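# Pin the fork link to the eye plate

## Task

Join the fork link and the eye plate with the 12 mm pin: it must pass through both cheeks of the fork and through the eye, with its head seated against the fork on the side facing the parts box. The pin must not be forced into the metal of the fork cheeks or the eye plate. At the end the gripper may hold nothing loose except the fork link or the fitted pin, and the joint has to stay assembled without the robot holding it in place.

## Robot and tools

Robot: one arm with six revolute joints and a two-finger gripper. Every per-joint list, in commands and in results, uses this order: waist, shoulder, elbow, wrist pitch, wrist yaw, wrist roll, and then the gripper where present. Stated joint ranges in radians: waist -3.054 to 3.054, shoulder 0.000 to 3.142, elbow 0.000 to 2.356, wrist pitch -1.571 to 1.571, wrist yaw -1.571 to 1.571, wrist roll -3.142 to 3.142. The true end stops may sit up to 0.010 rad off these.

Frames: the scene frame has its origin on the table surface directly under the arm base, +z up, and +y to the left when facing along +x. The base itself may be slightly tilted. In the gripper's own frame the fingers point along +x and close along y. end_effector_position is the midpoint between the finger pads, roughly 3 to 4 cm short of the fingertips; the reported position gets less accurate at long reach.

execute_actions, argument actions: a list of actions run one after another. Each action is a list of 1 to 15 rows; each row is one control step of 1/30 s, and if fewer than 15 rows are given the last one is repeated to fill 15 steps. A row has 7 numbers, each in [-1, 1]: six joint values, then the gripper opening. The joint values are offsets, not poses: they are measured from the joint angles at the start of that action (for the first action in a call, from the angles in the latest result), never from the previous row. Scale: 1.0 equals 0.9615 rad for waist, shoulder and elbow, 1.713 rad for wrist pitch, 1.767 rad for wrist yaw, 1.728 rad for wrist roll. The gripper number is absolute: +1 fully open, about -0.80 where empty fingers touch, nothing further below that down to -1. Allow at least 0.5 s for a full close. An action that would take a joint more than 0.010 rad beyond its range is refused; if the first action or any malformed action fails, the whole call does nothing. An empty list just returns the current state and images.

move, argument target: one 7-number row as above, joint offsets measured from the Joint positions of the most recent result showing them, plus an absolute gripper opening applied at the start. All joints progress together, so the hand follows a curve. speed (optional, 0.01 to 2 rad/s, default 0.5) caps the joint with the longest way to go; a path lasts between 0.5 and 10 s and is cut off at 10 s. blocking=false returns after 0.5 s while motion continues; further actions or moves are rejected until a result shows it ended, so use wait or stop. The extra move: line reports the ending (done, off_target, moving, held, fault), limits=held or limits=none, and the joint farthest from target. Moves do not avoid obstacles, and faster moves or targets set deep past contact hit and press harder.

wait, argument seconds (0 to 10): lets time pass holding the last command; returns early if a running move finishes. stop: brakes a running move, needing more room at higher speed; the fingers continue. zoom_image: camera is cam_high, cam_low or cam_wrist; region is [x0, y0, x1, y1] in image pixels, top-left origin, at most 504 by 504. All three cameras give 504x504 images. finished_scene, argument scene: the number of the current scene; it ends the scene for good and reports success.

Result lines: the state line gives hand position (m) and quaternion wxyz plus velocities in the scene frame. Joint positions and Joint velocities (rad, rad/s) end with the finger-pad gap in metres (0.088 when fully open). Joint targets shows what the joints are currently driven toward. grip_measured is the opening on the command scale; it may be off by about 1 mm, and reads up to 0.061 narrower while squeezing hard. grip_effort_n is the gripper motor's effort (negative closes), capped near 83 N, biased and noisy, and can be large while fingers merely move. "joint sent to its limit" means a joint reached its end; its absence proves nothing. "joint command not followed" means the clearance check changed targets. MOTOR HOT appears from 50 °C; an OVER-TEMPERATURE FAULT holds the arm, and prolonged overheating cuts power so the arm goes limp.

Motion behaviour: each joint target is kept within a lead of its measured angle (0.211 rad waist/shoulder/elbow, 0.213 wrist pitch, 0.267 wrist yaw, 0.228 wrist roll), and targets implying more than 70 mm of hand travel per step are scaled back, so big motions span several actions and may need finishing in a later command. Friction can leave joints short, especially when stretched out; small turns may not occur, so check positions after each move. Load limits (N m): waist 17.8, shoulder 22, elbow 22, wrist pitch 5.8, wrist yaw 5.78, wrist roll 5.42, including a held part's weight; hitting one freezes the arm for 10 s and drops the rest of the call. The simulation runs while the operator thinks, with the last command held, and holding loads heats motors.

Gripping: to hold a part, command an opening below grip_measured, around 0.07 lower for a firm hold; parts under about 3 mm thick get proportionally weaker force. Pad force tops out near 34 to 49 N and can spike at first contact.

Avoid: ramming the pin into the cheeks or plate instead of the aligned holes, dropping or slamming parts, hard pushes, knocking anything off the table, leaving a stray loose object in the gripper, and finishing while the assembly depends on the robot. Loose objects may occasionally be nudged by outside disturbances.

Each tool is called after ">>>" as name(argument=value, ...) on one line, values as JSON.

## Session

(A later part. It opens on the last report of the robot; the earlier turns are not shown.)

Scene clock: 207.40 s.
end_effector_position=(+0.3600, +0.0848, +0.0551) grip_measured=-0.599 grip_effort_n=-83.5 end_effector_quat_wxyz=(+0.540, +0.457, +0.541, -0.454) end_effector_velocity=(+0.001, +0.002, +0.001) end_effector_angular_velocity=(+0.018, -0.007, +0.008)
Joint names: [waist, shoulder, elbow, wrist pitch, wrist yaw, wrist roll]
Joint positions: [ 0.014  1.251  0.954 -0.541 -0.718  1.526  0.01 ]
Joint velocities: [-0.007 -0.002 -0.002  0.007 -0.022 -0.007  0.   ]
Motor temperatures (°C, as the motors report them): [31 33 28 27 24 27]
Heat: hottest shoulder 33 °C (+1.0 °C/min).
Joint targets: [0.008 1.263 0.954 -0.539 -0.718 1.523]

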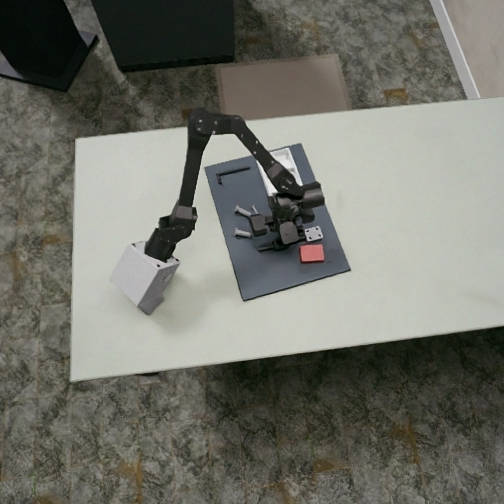

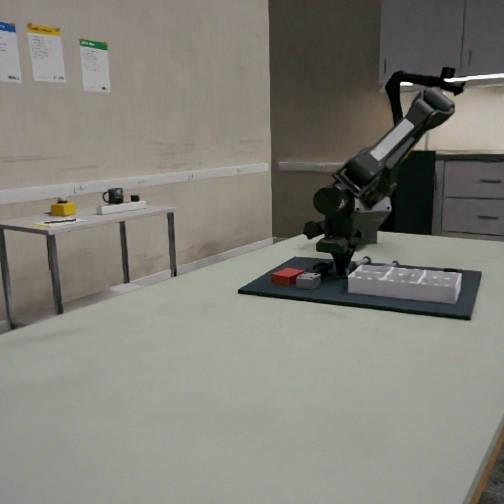

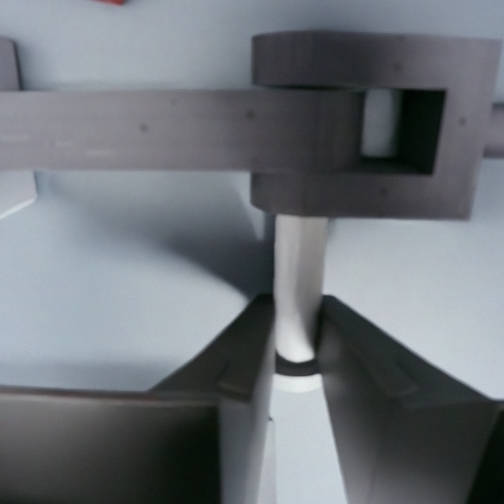

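>>> execute_actions(actions=[[[-0.019,0.021,-0.004,-0.002,-0.002,-0.004,-0.68]],[[-0.019,0.021,0,0,-0.004,-0.008,-0.68]]])

Scene clock: 211.30 s.
end_effector_position=(+0.3600, +0.0829, +0.0556) grip_measured=-0.599 grip_effort_n=-83.5 end_effector_quat_wxyz=(+0.535, +0.461, +0.546, -0.451) end_effector_velocity=(-0.001, -0.001, +0.001) end_effector_angular_velocity=(+0.002, +0.002, -0.002)
Joint names: [waist, shoulder, elbow, wrist pitch, wrist yaw, wrist roll]
Joint positions: [-0.001  1.26   0.954 -0.543 -0.745  1.512  0.01 ]
Joint velocities: [-0.007 -0.002 -0.002 -0.007 -0.007 -0.007 -0.   ]
Motor temperatures (°C, as the motors report them): [31 33 28 27 24 27]
Heat: hottest shoulder 33 °C (+1.0 °C/min).
Joint targets: [-0.012 1.276 0.954 -0.543 -0.736 1.509]

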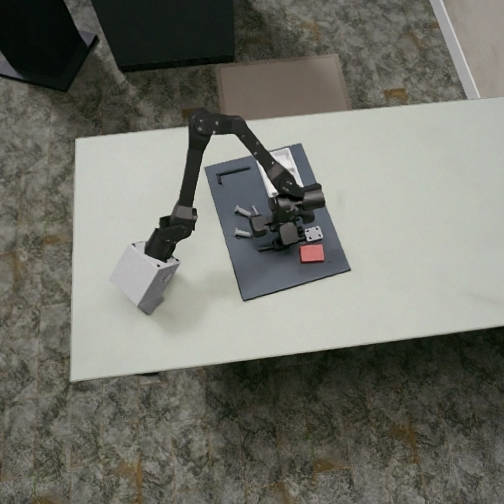

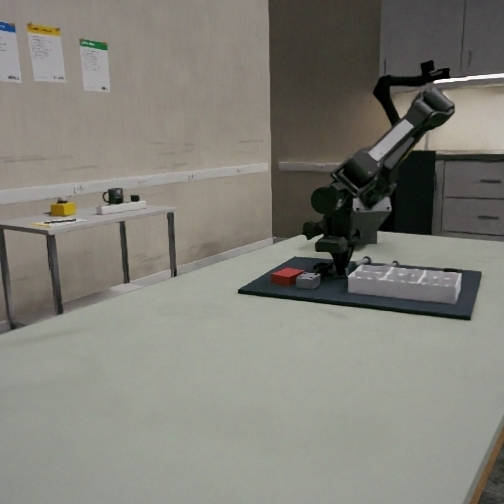

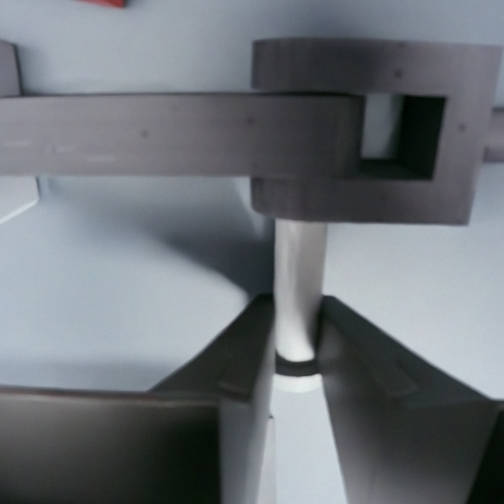

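>>> execute_actions(actions=[[[0.006,0.006,-0.010,-0.001,0.008,0.008,-0.68]],[[-0.003,0.008,0,0,0.011,0,-0.68]]])

Scene clock: 215.17 s.
end_effector_position=(+0.3599, +0.0829, +0.0552) grip_measured=-0.599 grip_effort_n=-83.5 end_effector_quat_wxyz=(+0.534, +0.463, +0.543, -0.454) end_effector_velocity=(-0.001, +0.000, +0.002) end_effector_angular_velocity=(+0.003, -0.002, +0.016)
Joint names: [waist, shoulder, elbow, wrist pitch, wrist yaw, wrist roll]
Joint positions: [ 0.001  1.26   0.954 -0.543 -0.74   1.522  0.01 ]
Joint velocities: [-0.007 -0.007 -0.002 -0.007 -0.007 -0.022 -0.   ]
Motor temperatures (°C, as the motors report them): [31 32 28 27 24 27]
Heat: hottest shoulder 32 °C (+0.0 °C/min).
Joint targets: [-0.002 1.268 0.954 -0.543 -0.722 1.522]

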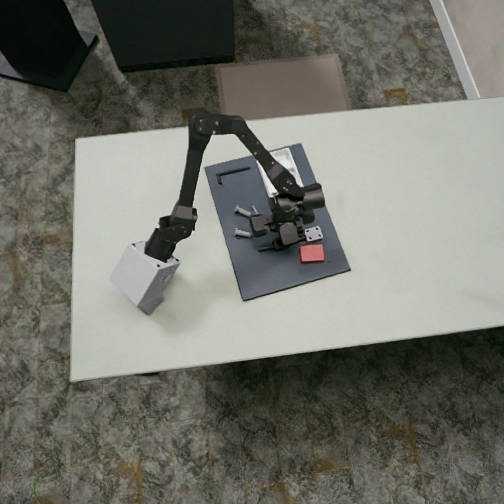

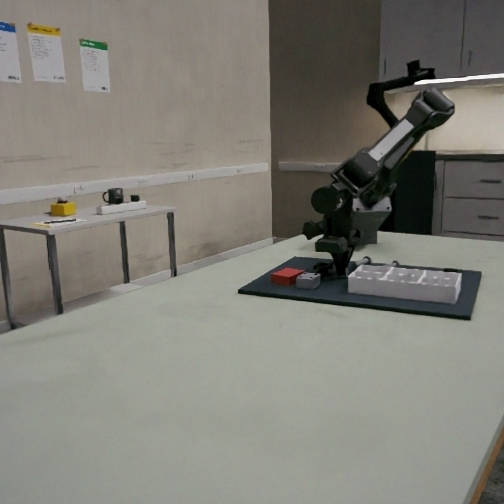

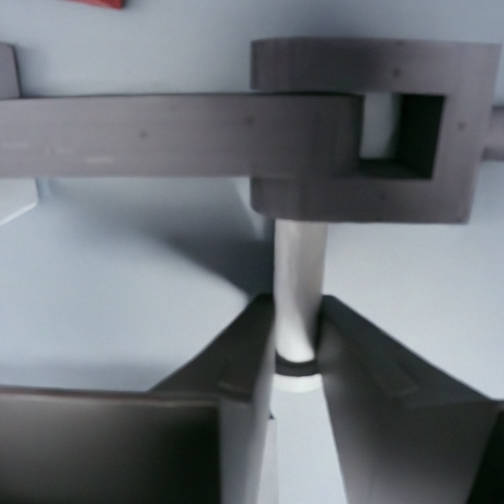

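>>> execute_actions(actions=[[[0.004,-0.02,0,-0.004,0.010,-0.003,-0.68]],[[-0.007,0,0,0,0.011,0,-0.68]]])

Scene clock: 217.53 s.
end_effector_position=(+0.3602, +0.0818, +0.0566) grip_measured=-0.599 grip_effort_n=-83.5 end_effector_quat_wxyz=(+0.541, +0.456, +0.539, -0.456) end_effector_velocity=(+0.002, +0.001, +0.000) end_effector_angular_velocity=(+0.006, -0.006, -0.004)
Joint names: [waist, shoulder, elbow, wrist pitch, wrist yaw, wrist roll]
Joint positions: [ 0.003  1.252  0.954 -0.546 -0.719  1.519  0.01 ]
Joint velocities: [-0.002  0.002  0.002  0.007 -0.007  0.007 -0.   ]
Motor temperatures (°C, as the motors report them): [31 32 28 27 24 27]
Heat: hottest shoulder 32 °C (+0.0 °C/min).
Joint targets: [-0.003 1.252 0.954 -0.546 -0.711 1.519]

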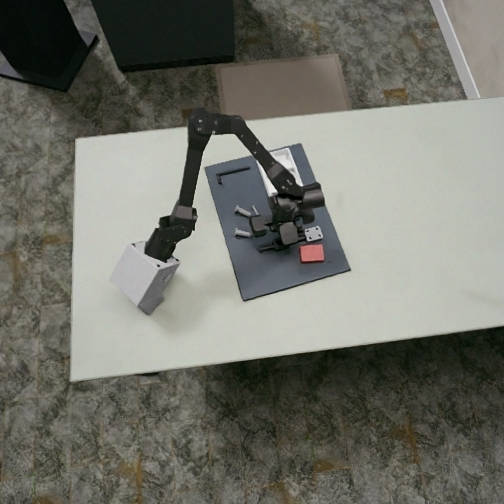

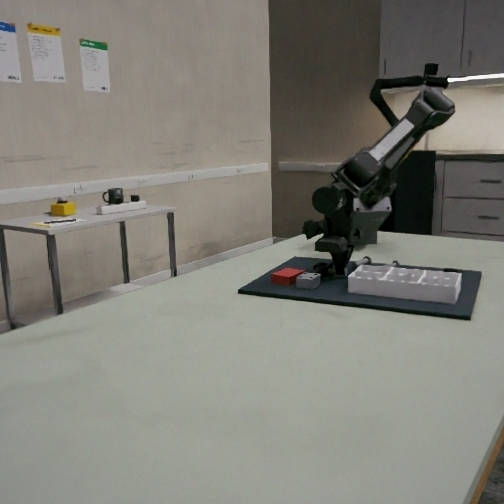

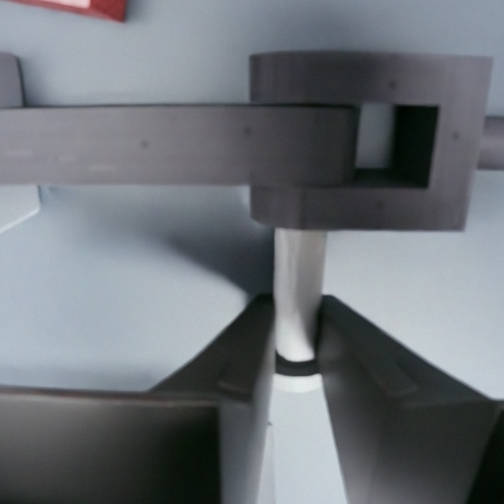

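Freed. Continue.

>>> execute_actions(actions=[[[-0.015,0.020,0,0,-0.001,-0.007,-0.68]],[[-0.017,0.019,0,0,-0.002,-0.007,-0.68]]])

Scene clock: 220.20 s.
end_effector_position=(+0.3606, +0.0765, +0.0557) grip_measured=-0.599 grip_effort_n=-83.5 end_effector_quat_wxyz=(+0.542, +0.455, +0.540, -0.456) end_effector_velocity=(-0.002, -0.002, +0.001) end_effector_angular_velocity=(-0.009, +0.003, +0.001)
Joint names: [waist, shoulder, elbow, wrist pitch, wrist yaw, wrist roll]
Joint positions: [-0.011  1.266  0.954 -0.544 -0.727  1.499  0.01 ]
Joint velocities: [-0.002 -0.002 -0.002 -0.007  0.007 -0.007  0.   ]
Motor temperatures (°C, as the motors report them): [31 32 28 27 24 27]
Heat: hottest shoulder 32 °C (+1.0 °C/min).
Joint targets: [-0.021 1.278 0.954 -0.545 -0.722 1.497]

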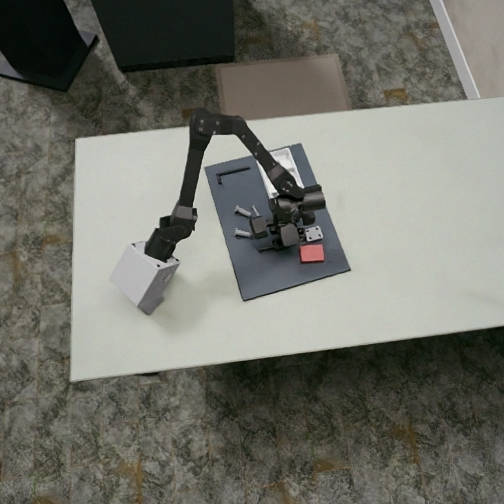

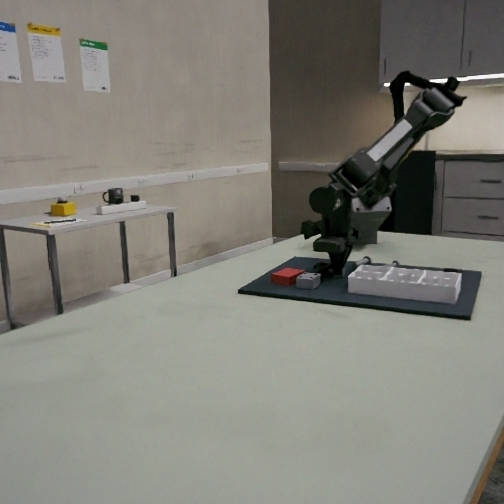

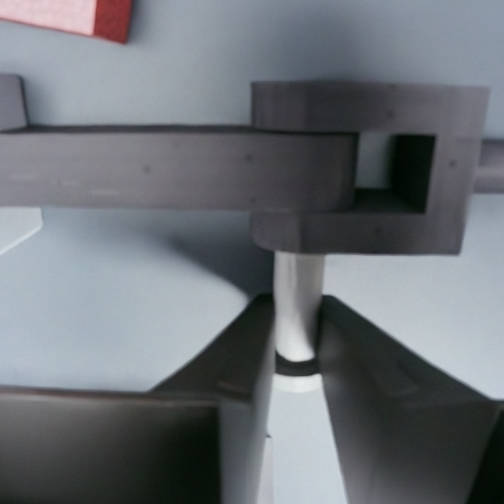

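>>> execute_actions(actions=[[[0,0,0,0,0,0,-0.68],[0,0,0,0,0,0,-0.68],[0,0,0,0,0,0,-0.68],[0,0,0,0,0,0,-0.2]],[[-0.03,-0.03,0.02,-0.03,-0.01,-0.01,-0.2],[-0.05,-0.04,0.03,-0.05,-0.02,-0.02,-0.2],[-0.07,-0.055,0.04,-0.07,-0.025,-0.03,-0.2],[-0.09,-0.07,0.05,-0.087,-0.035,-0.045,-0.2]]])

>>> move(target=[-0.079,0.075,0.02,0,-0.028,-0.956,1], speed=1.5)

Scene clock: 225.97 s.
end_effector_position=(+0.3610, +0.0802, +0.0864) grip_measured=-0.204 grip_effort_n=17.4 end_effector_quat_wxyz=(+0.543, +0.459, +0.537, -0.453) end_effector_velocity=(-0.006, -0.001, +0.003) end_effector_angular_velocity=(+0.011, +0.017, +0.001)
Joint names: [waist, shoulder, elbow, wrist pitch, wrist yaw, wrist roll]
Joint positions: [-0.093  1.208  0.996 -0.688 -0.783  1.426  0.029]
Joint velocities: [-0.017 -0.002 -0.002 -0.037 -0.022 -0.037  0.   ]
Motor temperatures (°C, as the motors report them): [31 32 28 27 24 27]
Heat: hottest shoulder 32 °C (+0.0 °C/min).
Joint targets: [-0.097 1.199 1.002 -0.692 -0.790 1.421]

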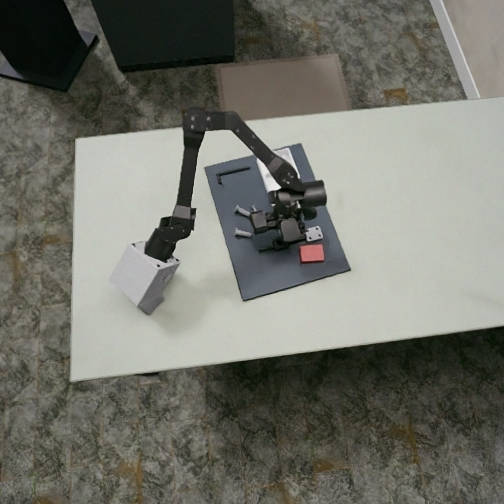

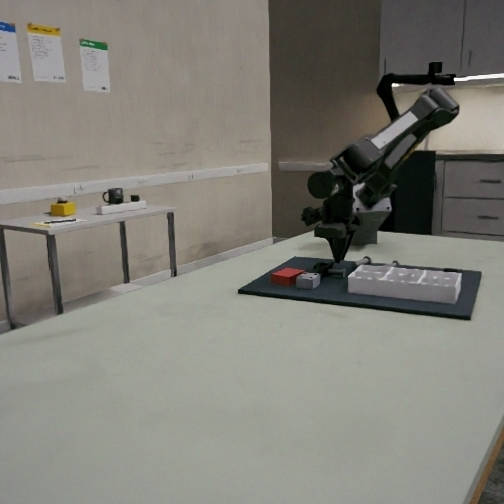

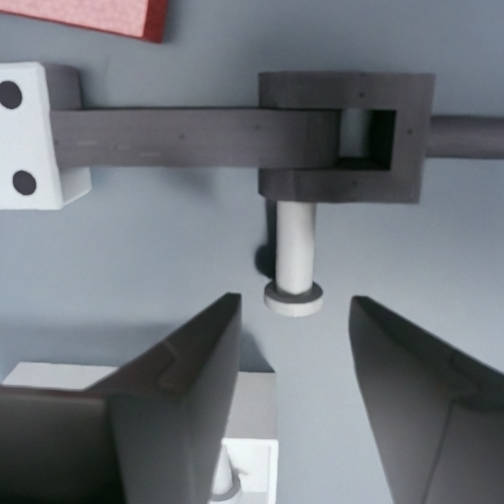

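Scene clock: 227.97 s.
end_effector_position=(+0.3663, +0.0576, +0.0878) grip_measured=+1.000 grip_effort_n=17.4 end_effector_quat_wxyz=(+0.711, -0.060, +0.698, +0.060) end_effector_velocity=(+0.001, +0.001, +0.001) end_effector_angular_velocity=(+0.005, -0.007, +0.011)
Joint names: [waist, shoulder, elbow, wrist pitch, wrist yaw, wrist roll]
Joint positions: [-0.166  1.27   1.008 -0.688 -0.827 -0.223  0.088]
Joint velocities: [-0.002 -0.002 -0.002  0.007 -0.007 -0.007  0.   ]
Motor temperatures (°C, as the motors report them): [31 32 28 27 24 27]
Heat: hottest shoulder 32 °C (+0.0 °C/min).
Joint targets: [-0.169 1.280 1.015 -0.688 -0.832 -0.226]
move: done; limits=none; farthest joint: the shoulder, 0.010 radians from its target (0.072 radians at the start)

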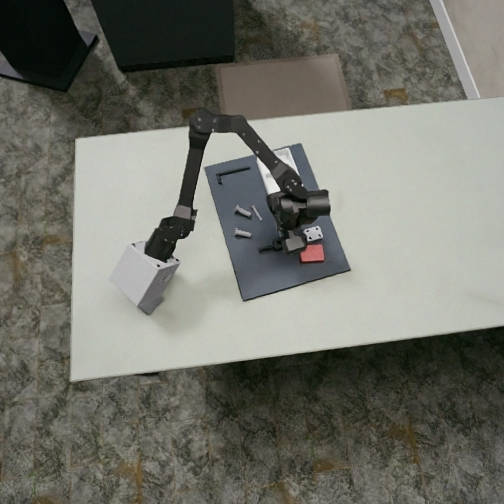

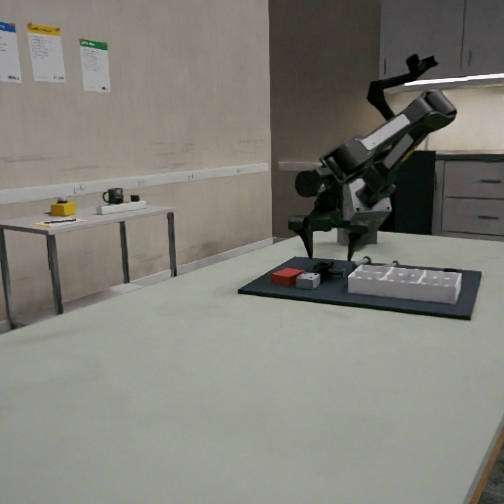

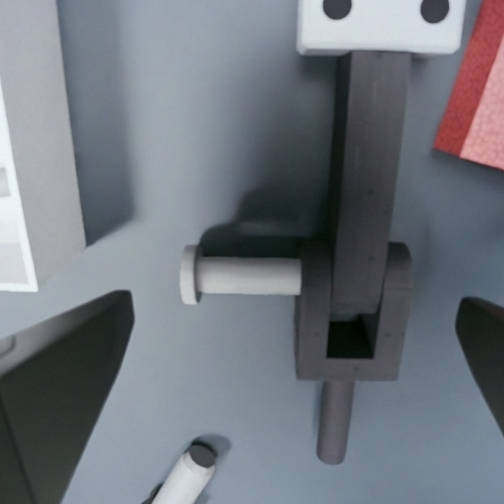

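>>> move(target=[0.093,0.069,-0.05,0.082,0.035,0.052,0.95], speed=0.2)

>>> execute_actions(actions=[[[0,0,0,0,0,0,0.7]],[[0,0,0,0,0,0,0.64]]])

Scene clock: 231.40 s.
end_effector_position=(+0.3641, +0.0544, +0.0563) grip_measured=+0.954 grip_effort_n=-19.8 end_effector_quat_wxyz=(+0.704, -0.058, +0.705, +0.056) end_effector_velocity=(-0.001, -0.003, +0.001) end_effector_angular_velocity=(-0.012, +0.001, -0.017)
Joint names: [waist, shoulder, elbow, wrist pitch, wrist yaw, wrist roll]
Joint positions: [-0.08   1.326  0.967 -0.549 -0.771 -0.136  0.086]
Joint velocities: [-0.007 -0.002 -0.002 -0.007  0.007  0.007 -0.   ]
Motor temperatures (°C, as the motors report them): [31 32 28 27 24 27]
Heat: hottest shoulder 32 °C (+0.0 °C/min).
Joint targets: [-0.076 1.337 0.960 -0.548 -0.765 -0.133]
move: done; limits=none; farthest joint: the shoulder, 0.010 radians from its target (0.066 radians at the start)

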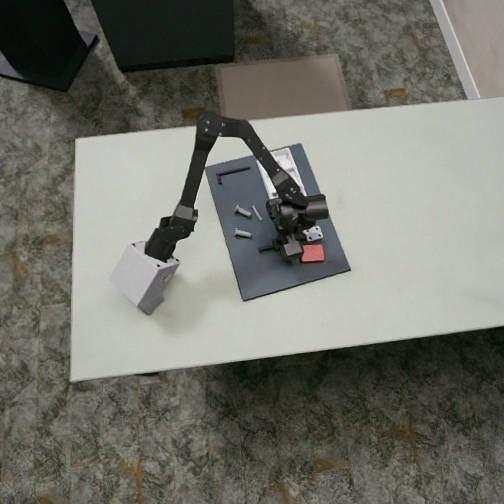

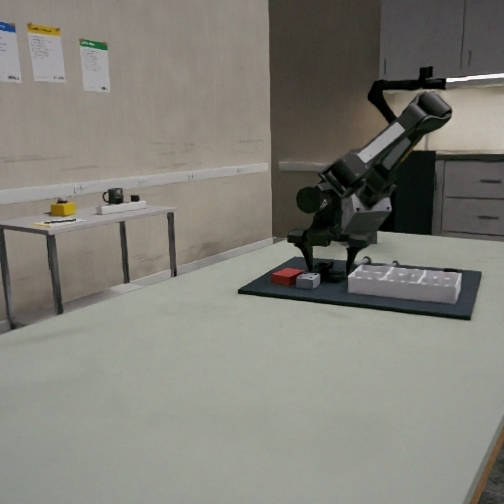

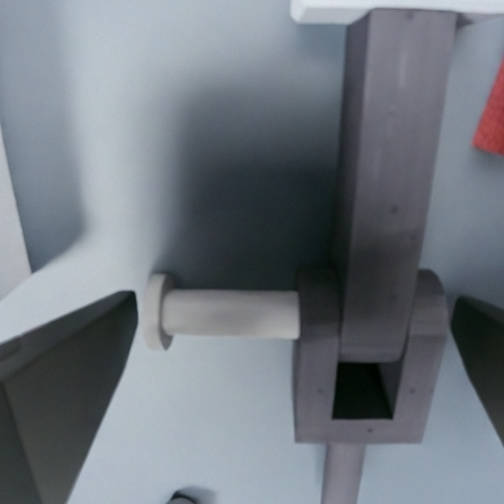

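Scene clock: 232.40 s.
end_effector_position=(+0.3640, +0.0554, +0.0559) grip_measured=+0.646 grip_effort_n=-26.7 end_effector_quat_wxyz=(+0.704, -0.057, +0.706, +0.058) end_effector_velocity=(-0.006, +0.002, +0.000) end_effector_angular_velocity=(+0.020, +0.018, -0.013)
Joint names: [waist, shoulder, elbow, wrist pitch, wrist yaw, wrist roll]
Joint positions: [-0.078  1.326  0.967 -0.549 -0.774 -0.136  0.071]
Joint velocities: [-0.002 -0.002 -0.007 -0.022 -0.022 -0.007 -0.   ]
Motor temperatures (°C, as the motors report them): [31 32 28 27 24 27]
Heat: hottest shoulder 32 °C (+0.0 °C/min).
Joint targets: [-0.079 1.326 0.967 -0.549 -0.772 -0.136]

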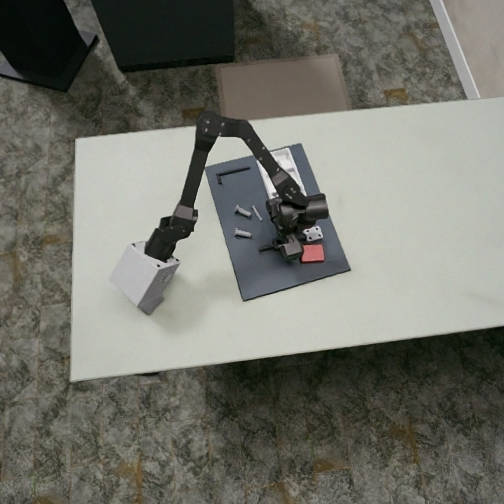

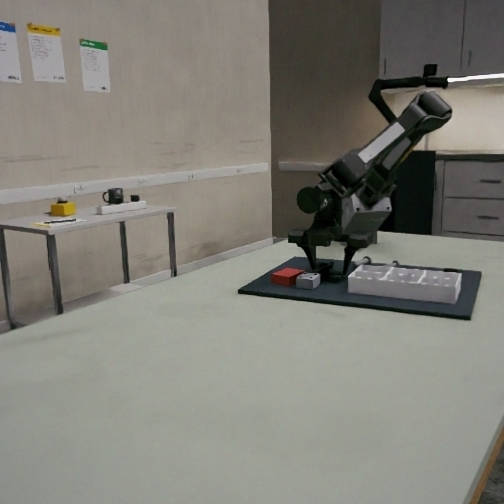

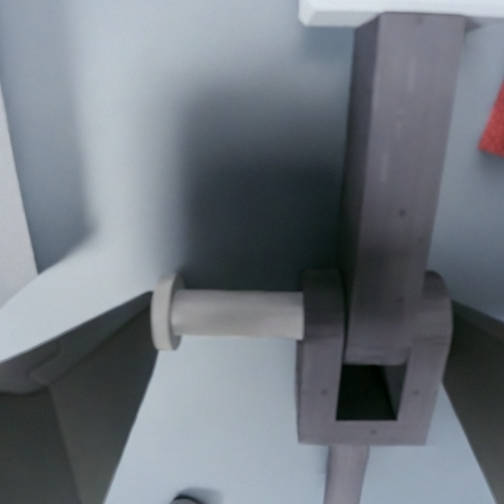

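Squeeze lightly while lifting ~1 mm.

>>> execute_actions(actions=[[[-0.008,-0.013,0.008,0,0,0,0.62]],[[-0.008,0,0,0,0.002,0,0.59]]])

Scene clock: 235.23 s.
end_effector_position=(+0.3648, +0.0544, +0.0574) grip_measured=+0.594 grip_effort_n=-20.2 end_effector_quat_wxyz=(+0.706, -0.057, +0.704, +0.056) end_effector_velocity=(-0.002, -0.000, -0.000) end_effector_angular_velocity=(-0.006, +0.006, +0.004)
Joint names: [waist, shoulder, elbow, wrist pitch, wrist yaw, wrist roll]
Joint positions: [-0.084  1.324  0.967 -0.549 -0.774 -0.136  0.068]
Joint velocities: [ 0.002 -0.002 -0.002 -0.007  0.007 -0.007 -0.   ]
Motor temperatures (°C, as the motors report them): [32 32 28 27 24 27]
Heat: hottest waist 32 °C (+0.0 °C/min).
Joint targets: [-0.089 1.324 0.967 -0.549 -0.771 -0.136]

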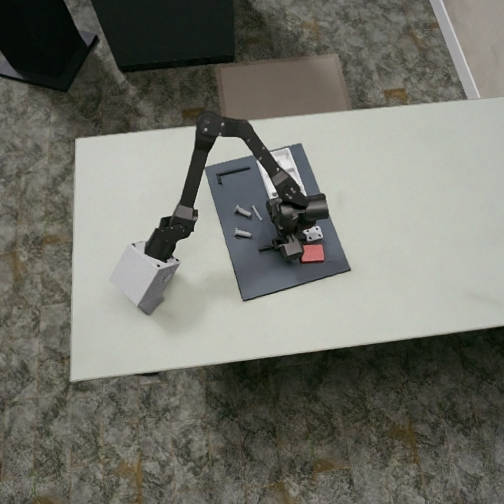

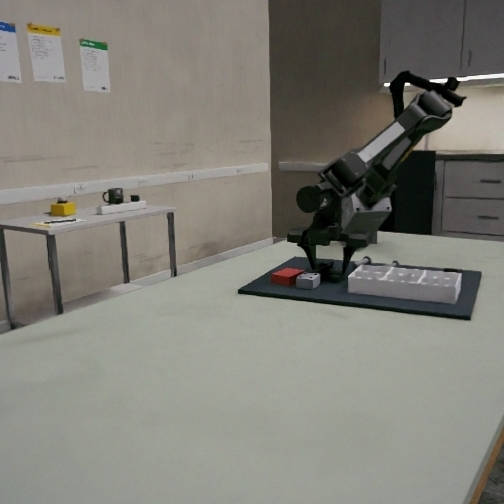

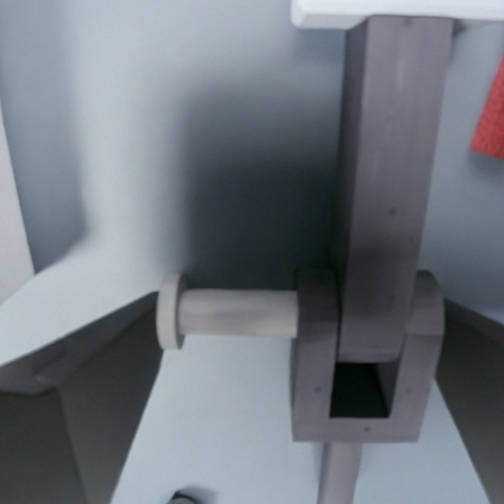

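Sliding freely.

>>> execute_actions(actions=[[[-0.012,0.014,0,0,0,-0.007,0.51]],[[-0.012,0.014,0,0,0,-0.007,0.43]],[[-0.012,0.014,0,0,0,-0.006,0.36]]])

Scene clock: 238.90 s.
end_effector_position=(+0.3657, +0.0469, +0.0594) grip_measured=+0.364 grip_effort_n=-19.3 end_effector_quat_wxyz=(+0.707, -0.065, +0.702, +0.054) end_effector_velocity=(-0.002, +0.001, +0.001) end_effector_angular_velocity=(+0.006, +0.004, +0.001)
Joint names: [waist, shoulder, elbow, wrist pitch, wrist yaw, wrist roll]
Joint positions: [-0.105  1.333  0.967 -0.549 -0.774 -0.161  0.057]
Joint velocities: [-0.002 -0.002 -0.002 -0.007 -0.007 -0.007 -0.   ]
Motor temperatures (°C, as the motors report them): [32 32 28 27 24 27]
Heat: hottest waist 32 °C (+0.0 °C/min).
Joint targets: [-0.109 1.343 0.967 -0.549 -0.774 -0.164]

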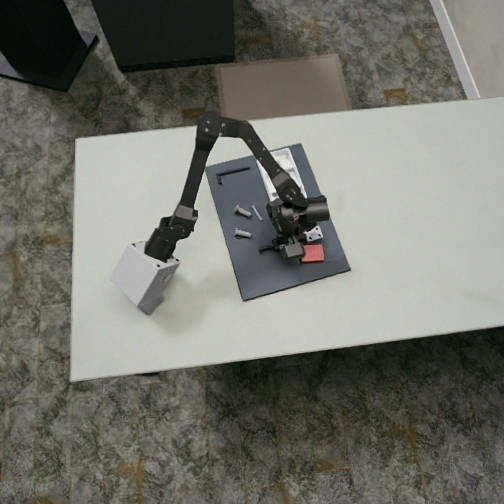

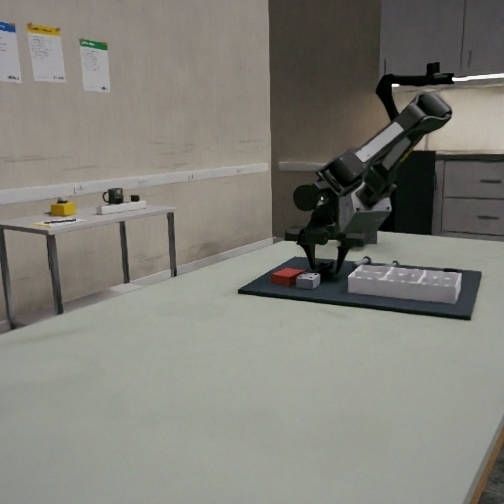

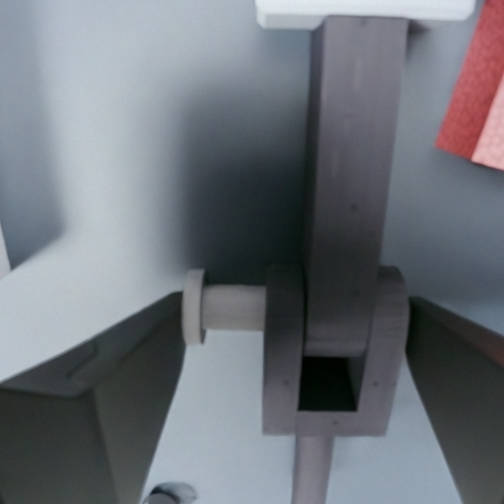

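>>> execute_actions(actions=[[[-0.012,0.021,0,0.005,0,-0.004,0.28]],[[-0.016,0.022,0,0.003,-0.004,-0.007,0.24]],[[-0.018,0.022,0,0.002,-0.004,-0.007,0.24]]])

Scene clock: 243.23 s.
end_effector_position=(+0.3668, +0.0338, +0.0587) grip_measured=+0.244 grip_effort_n=-20.2 end_effector_quat_wxyz=(+0.708, -0.065, +0.702, +0.047) end_effector_velocity=(-0.004, +0.001, +0.001) end_effector_angular_velocity=(+0.006, +0.014, +0.005)
Joint names: [waist, shoulder, elbow, wrist pitch, wrist yaw, wrist roll]
Joint positions: [-0.135  1.364  0.967 -0.538 -0.783 -0.183  0.051]
Joint velocities: [-0.002 -0.002 -0.002 -0.022 -0.007 -0.022 -0.   ]
Motor temperatures (°C, as the motors report them): [32 32 28 27 24 27]
Heat: hottest waist 32 °C (+0.0 °C/min).
Joint targets: [-0.141 1.374 0.967 -0.536 -0.785 -0.186]

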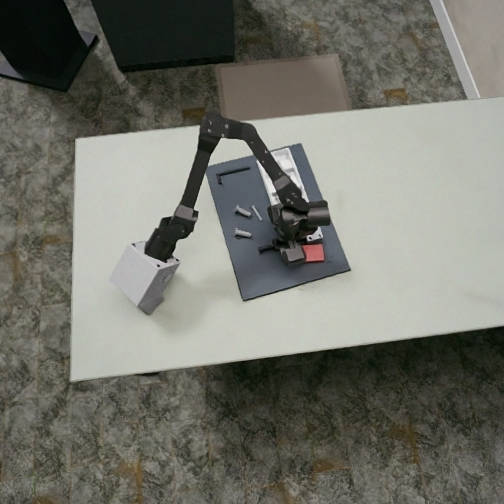

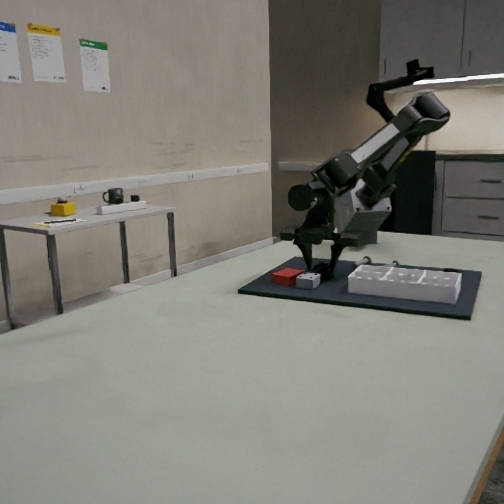

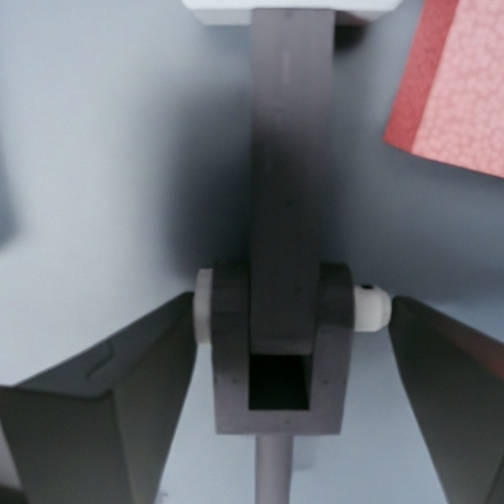

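>>> execute_actions(actions=[[[-0.015,0.015,0,0,0.004,0,0.24]],[[0,0,0,0,0,0,0.6]],[[-0.09,-0.065,0.05,-0.09,-0.03,-0.045,0.6]]])

Scene clock: 248.00 s.
end_effector_position=(+0.3672, +0.0366, +0.0899) grip_measured=+0.596 grip_effort_n=17.9 end_effector_quat_wxyz=(+0.713, -0.061, +0.698, +0.042) end_effector_velocity=(-0.004, +0.001, +0.004) end_effector_angular_velocity=(+0.002, +0.010, -0.020)
Joint names: [waist, shoulder, elbow, wrist pitch, wrist yaw, wrist roll]
Joint positions: [-0.22   1.311  1.009 -0.688 -0.832 -0.257  0.068]
Joint velocities: [-0.012 -0.007  0.002 -0.037 -0.007 -0.007 -0.   ]
Motor temperatures (°C, as the motors report them): [32 32 28 27 24 27]
Heat: hottest waist 32 °C (+0.0 °C/min).
Joint targets: [-0.224 1.303 1.015 -0.691 -0.838 -0.261]

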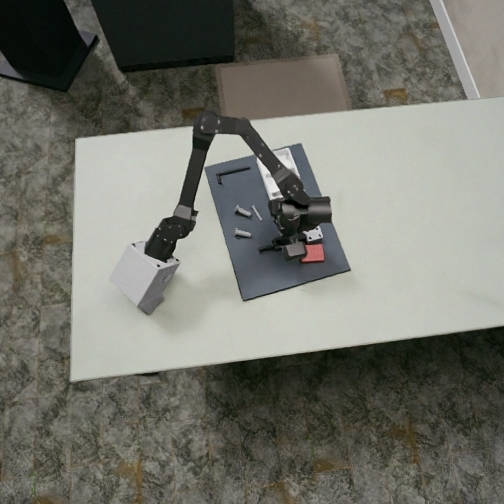

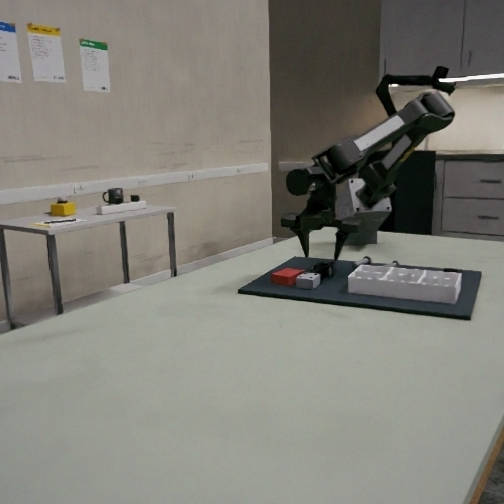

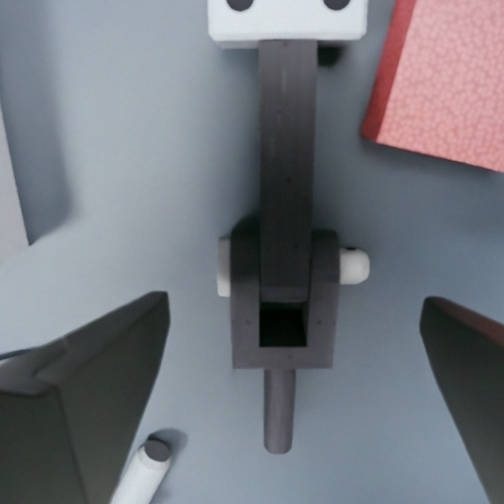

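>>> finished_scene(scene=2)

The scene is finished: the task was done.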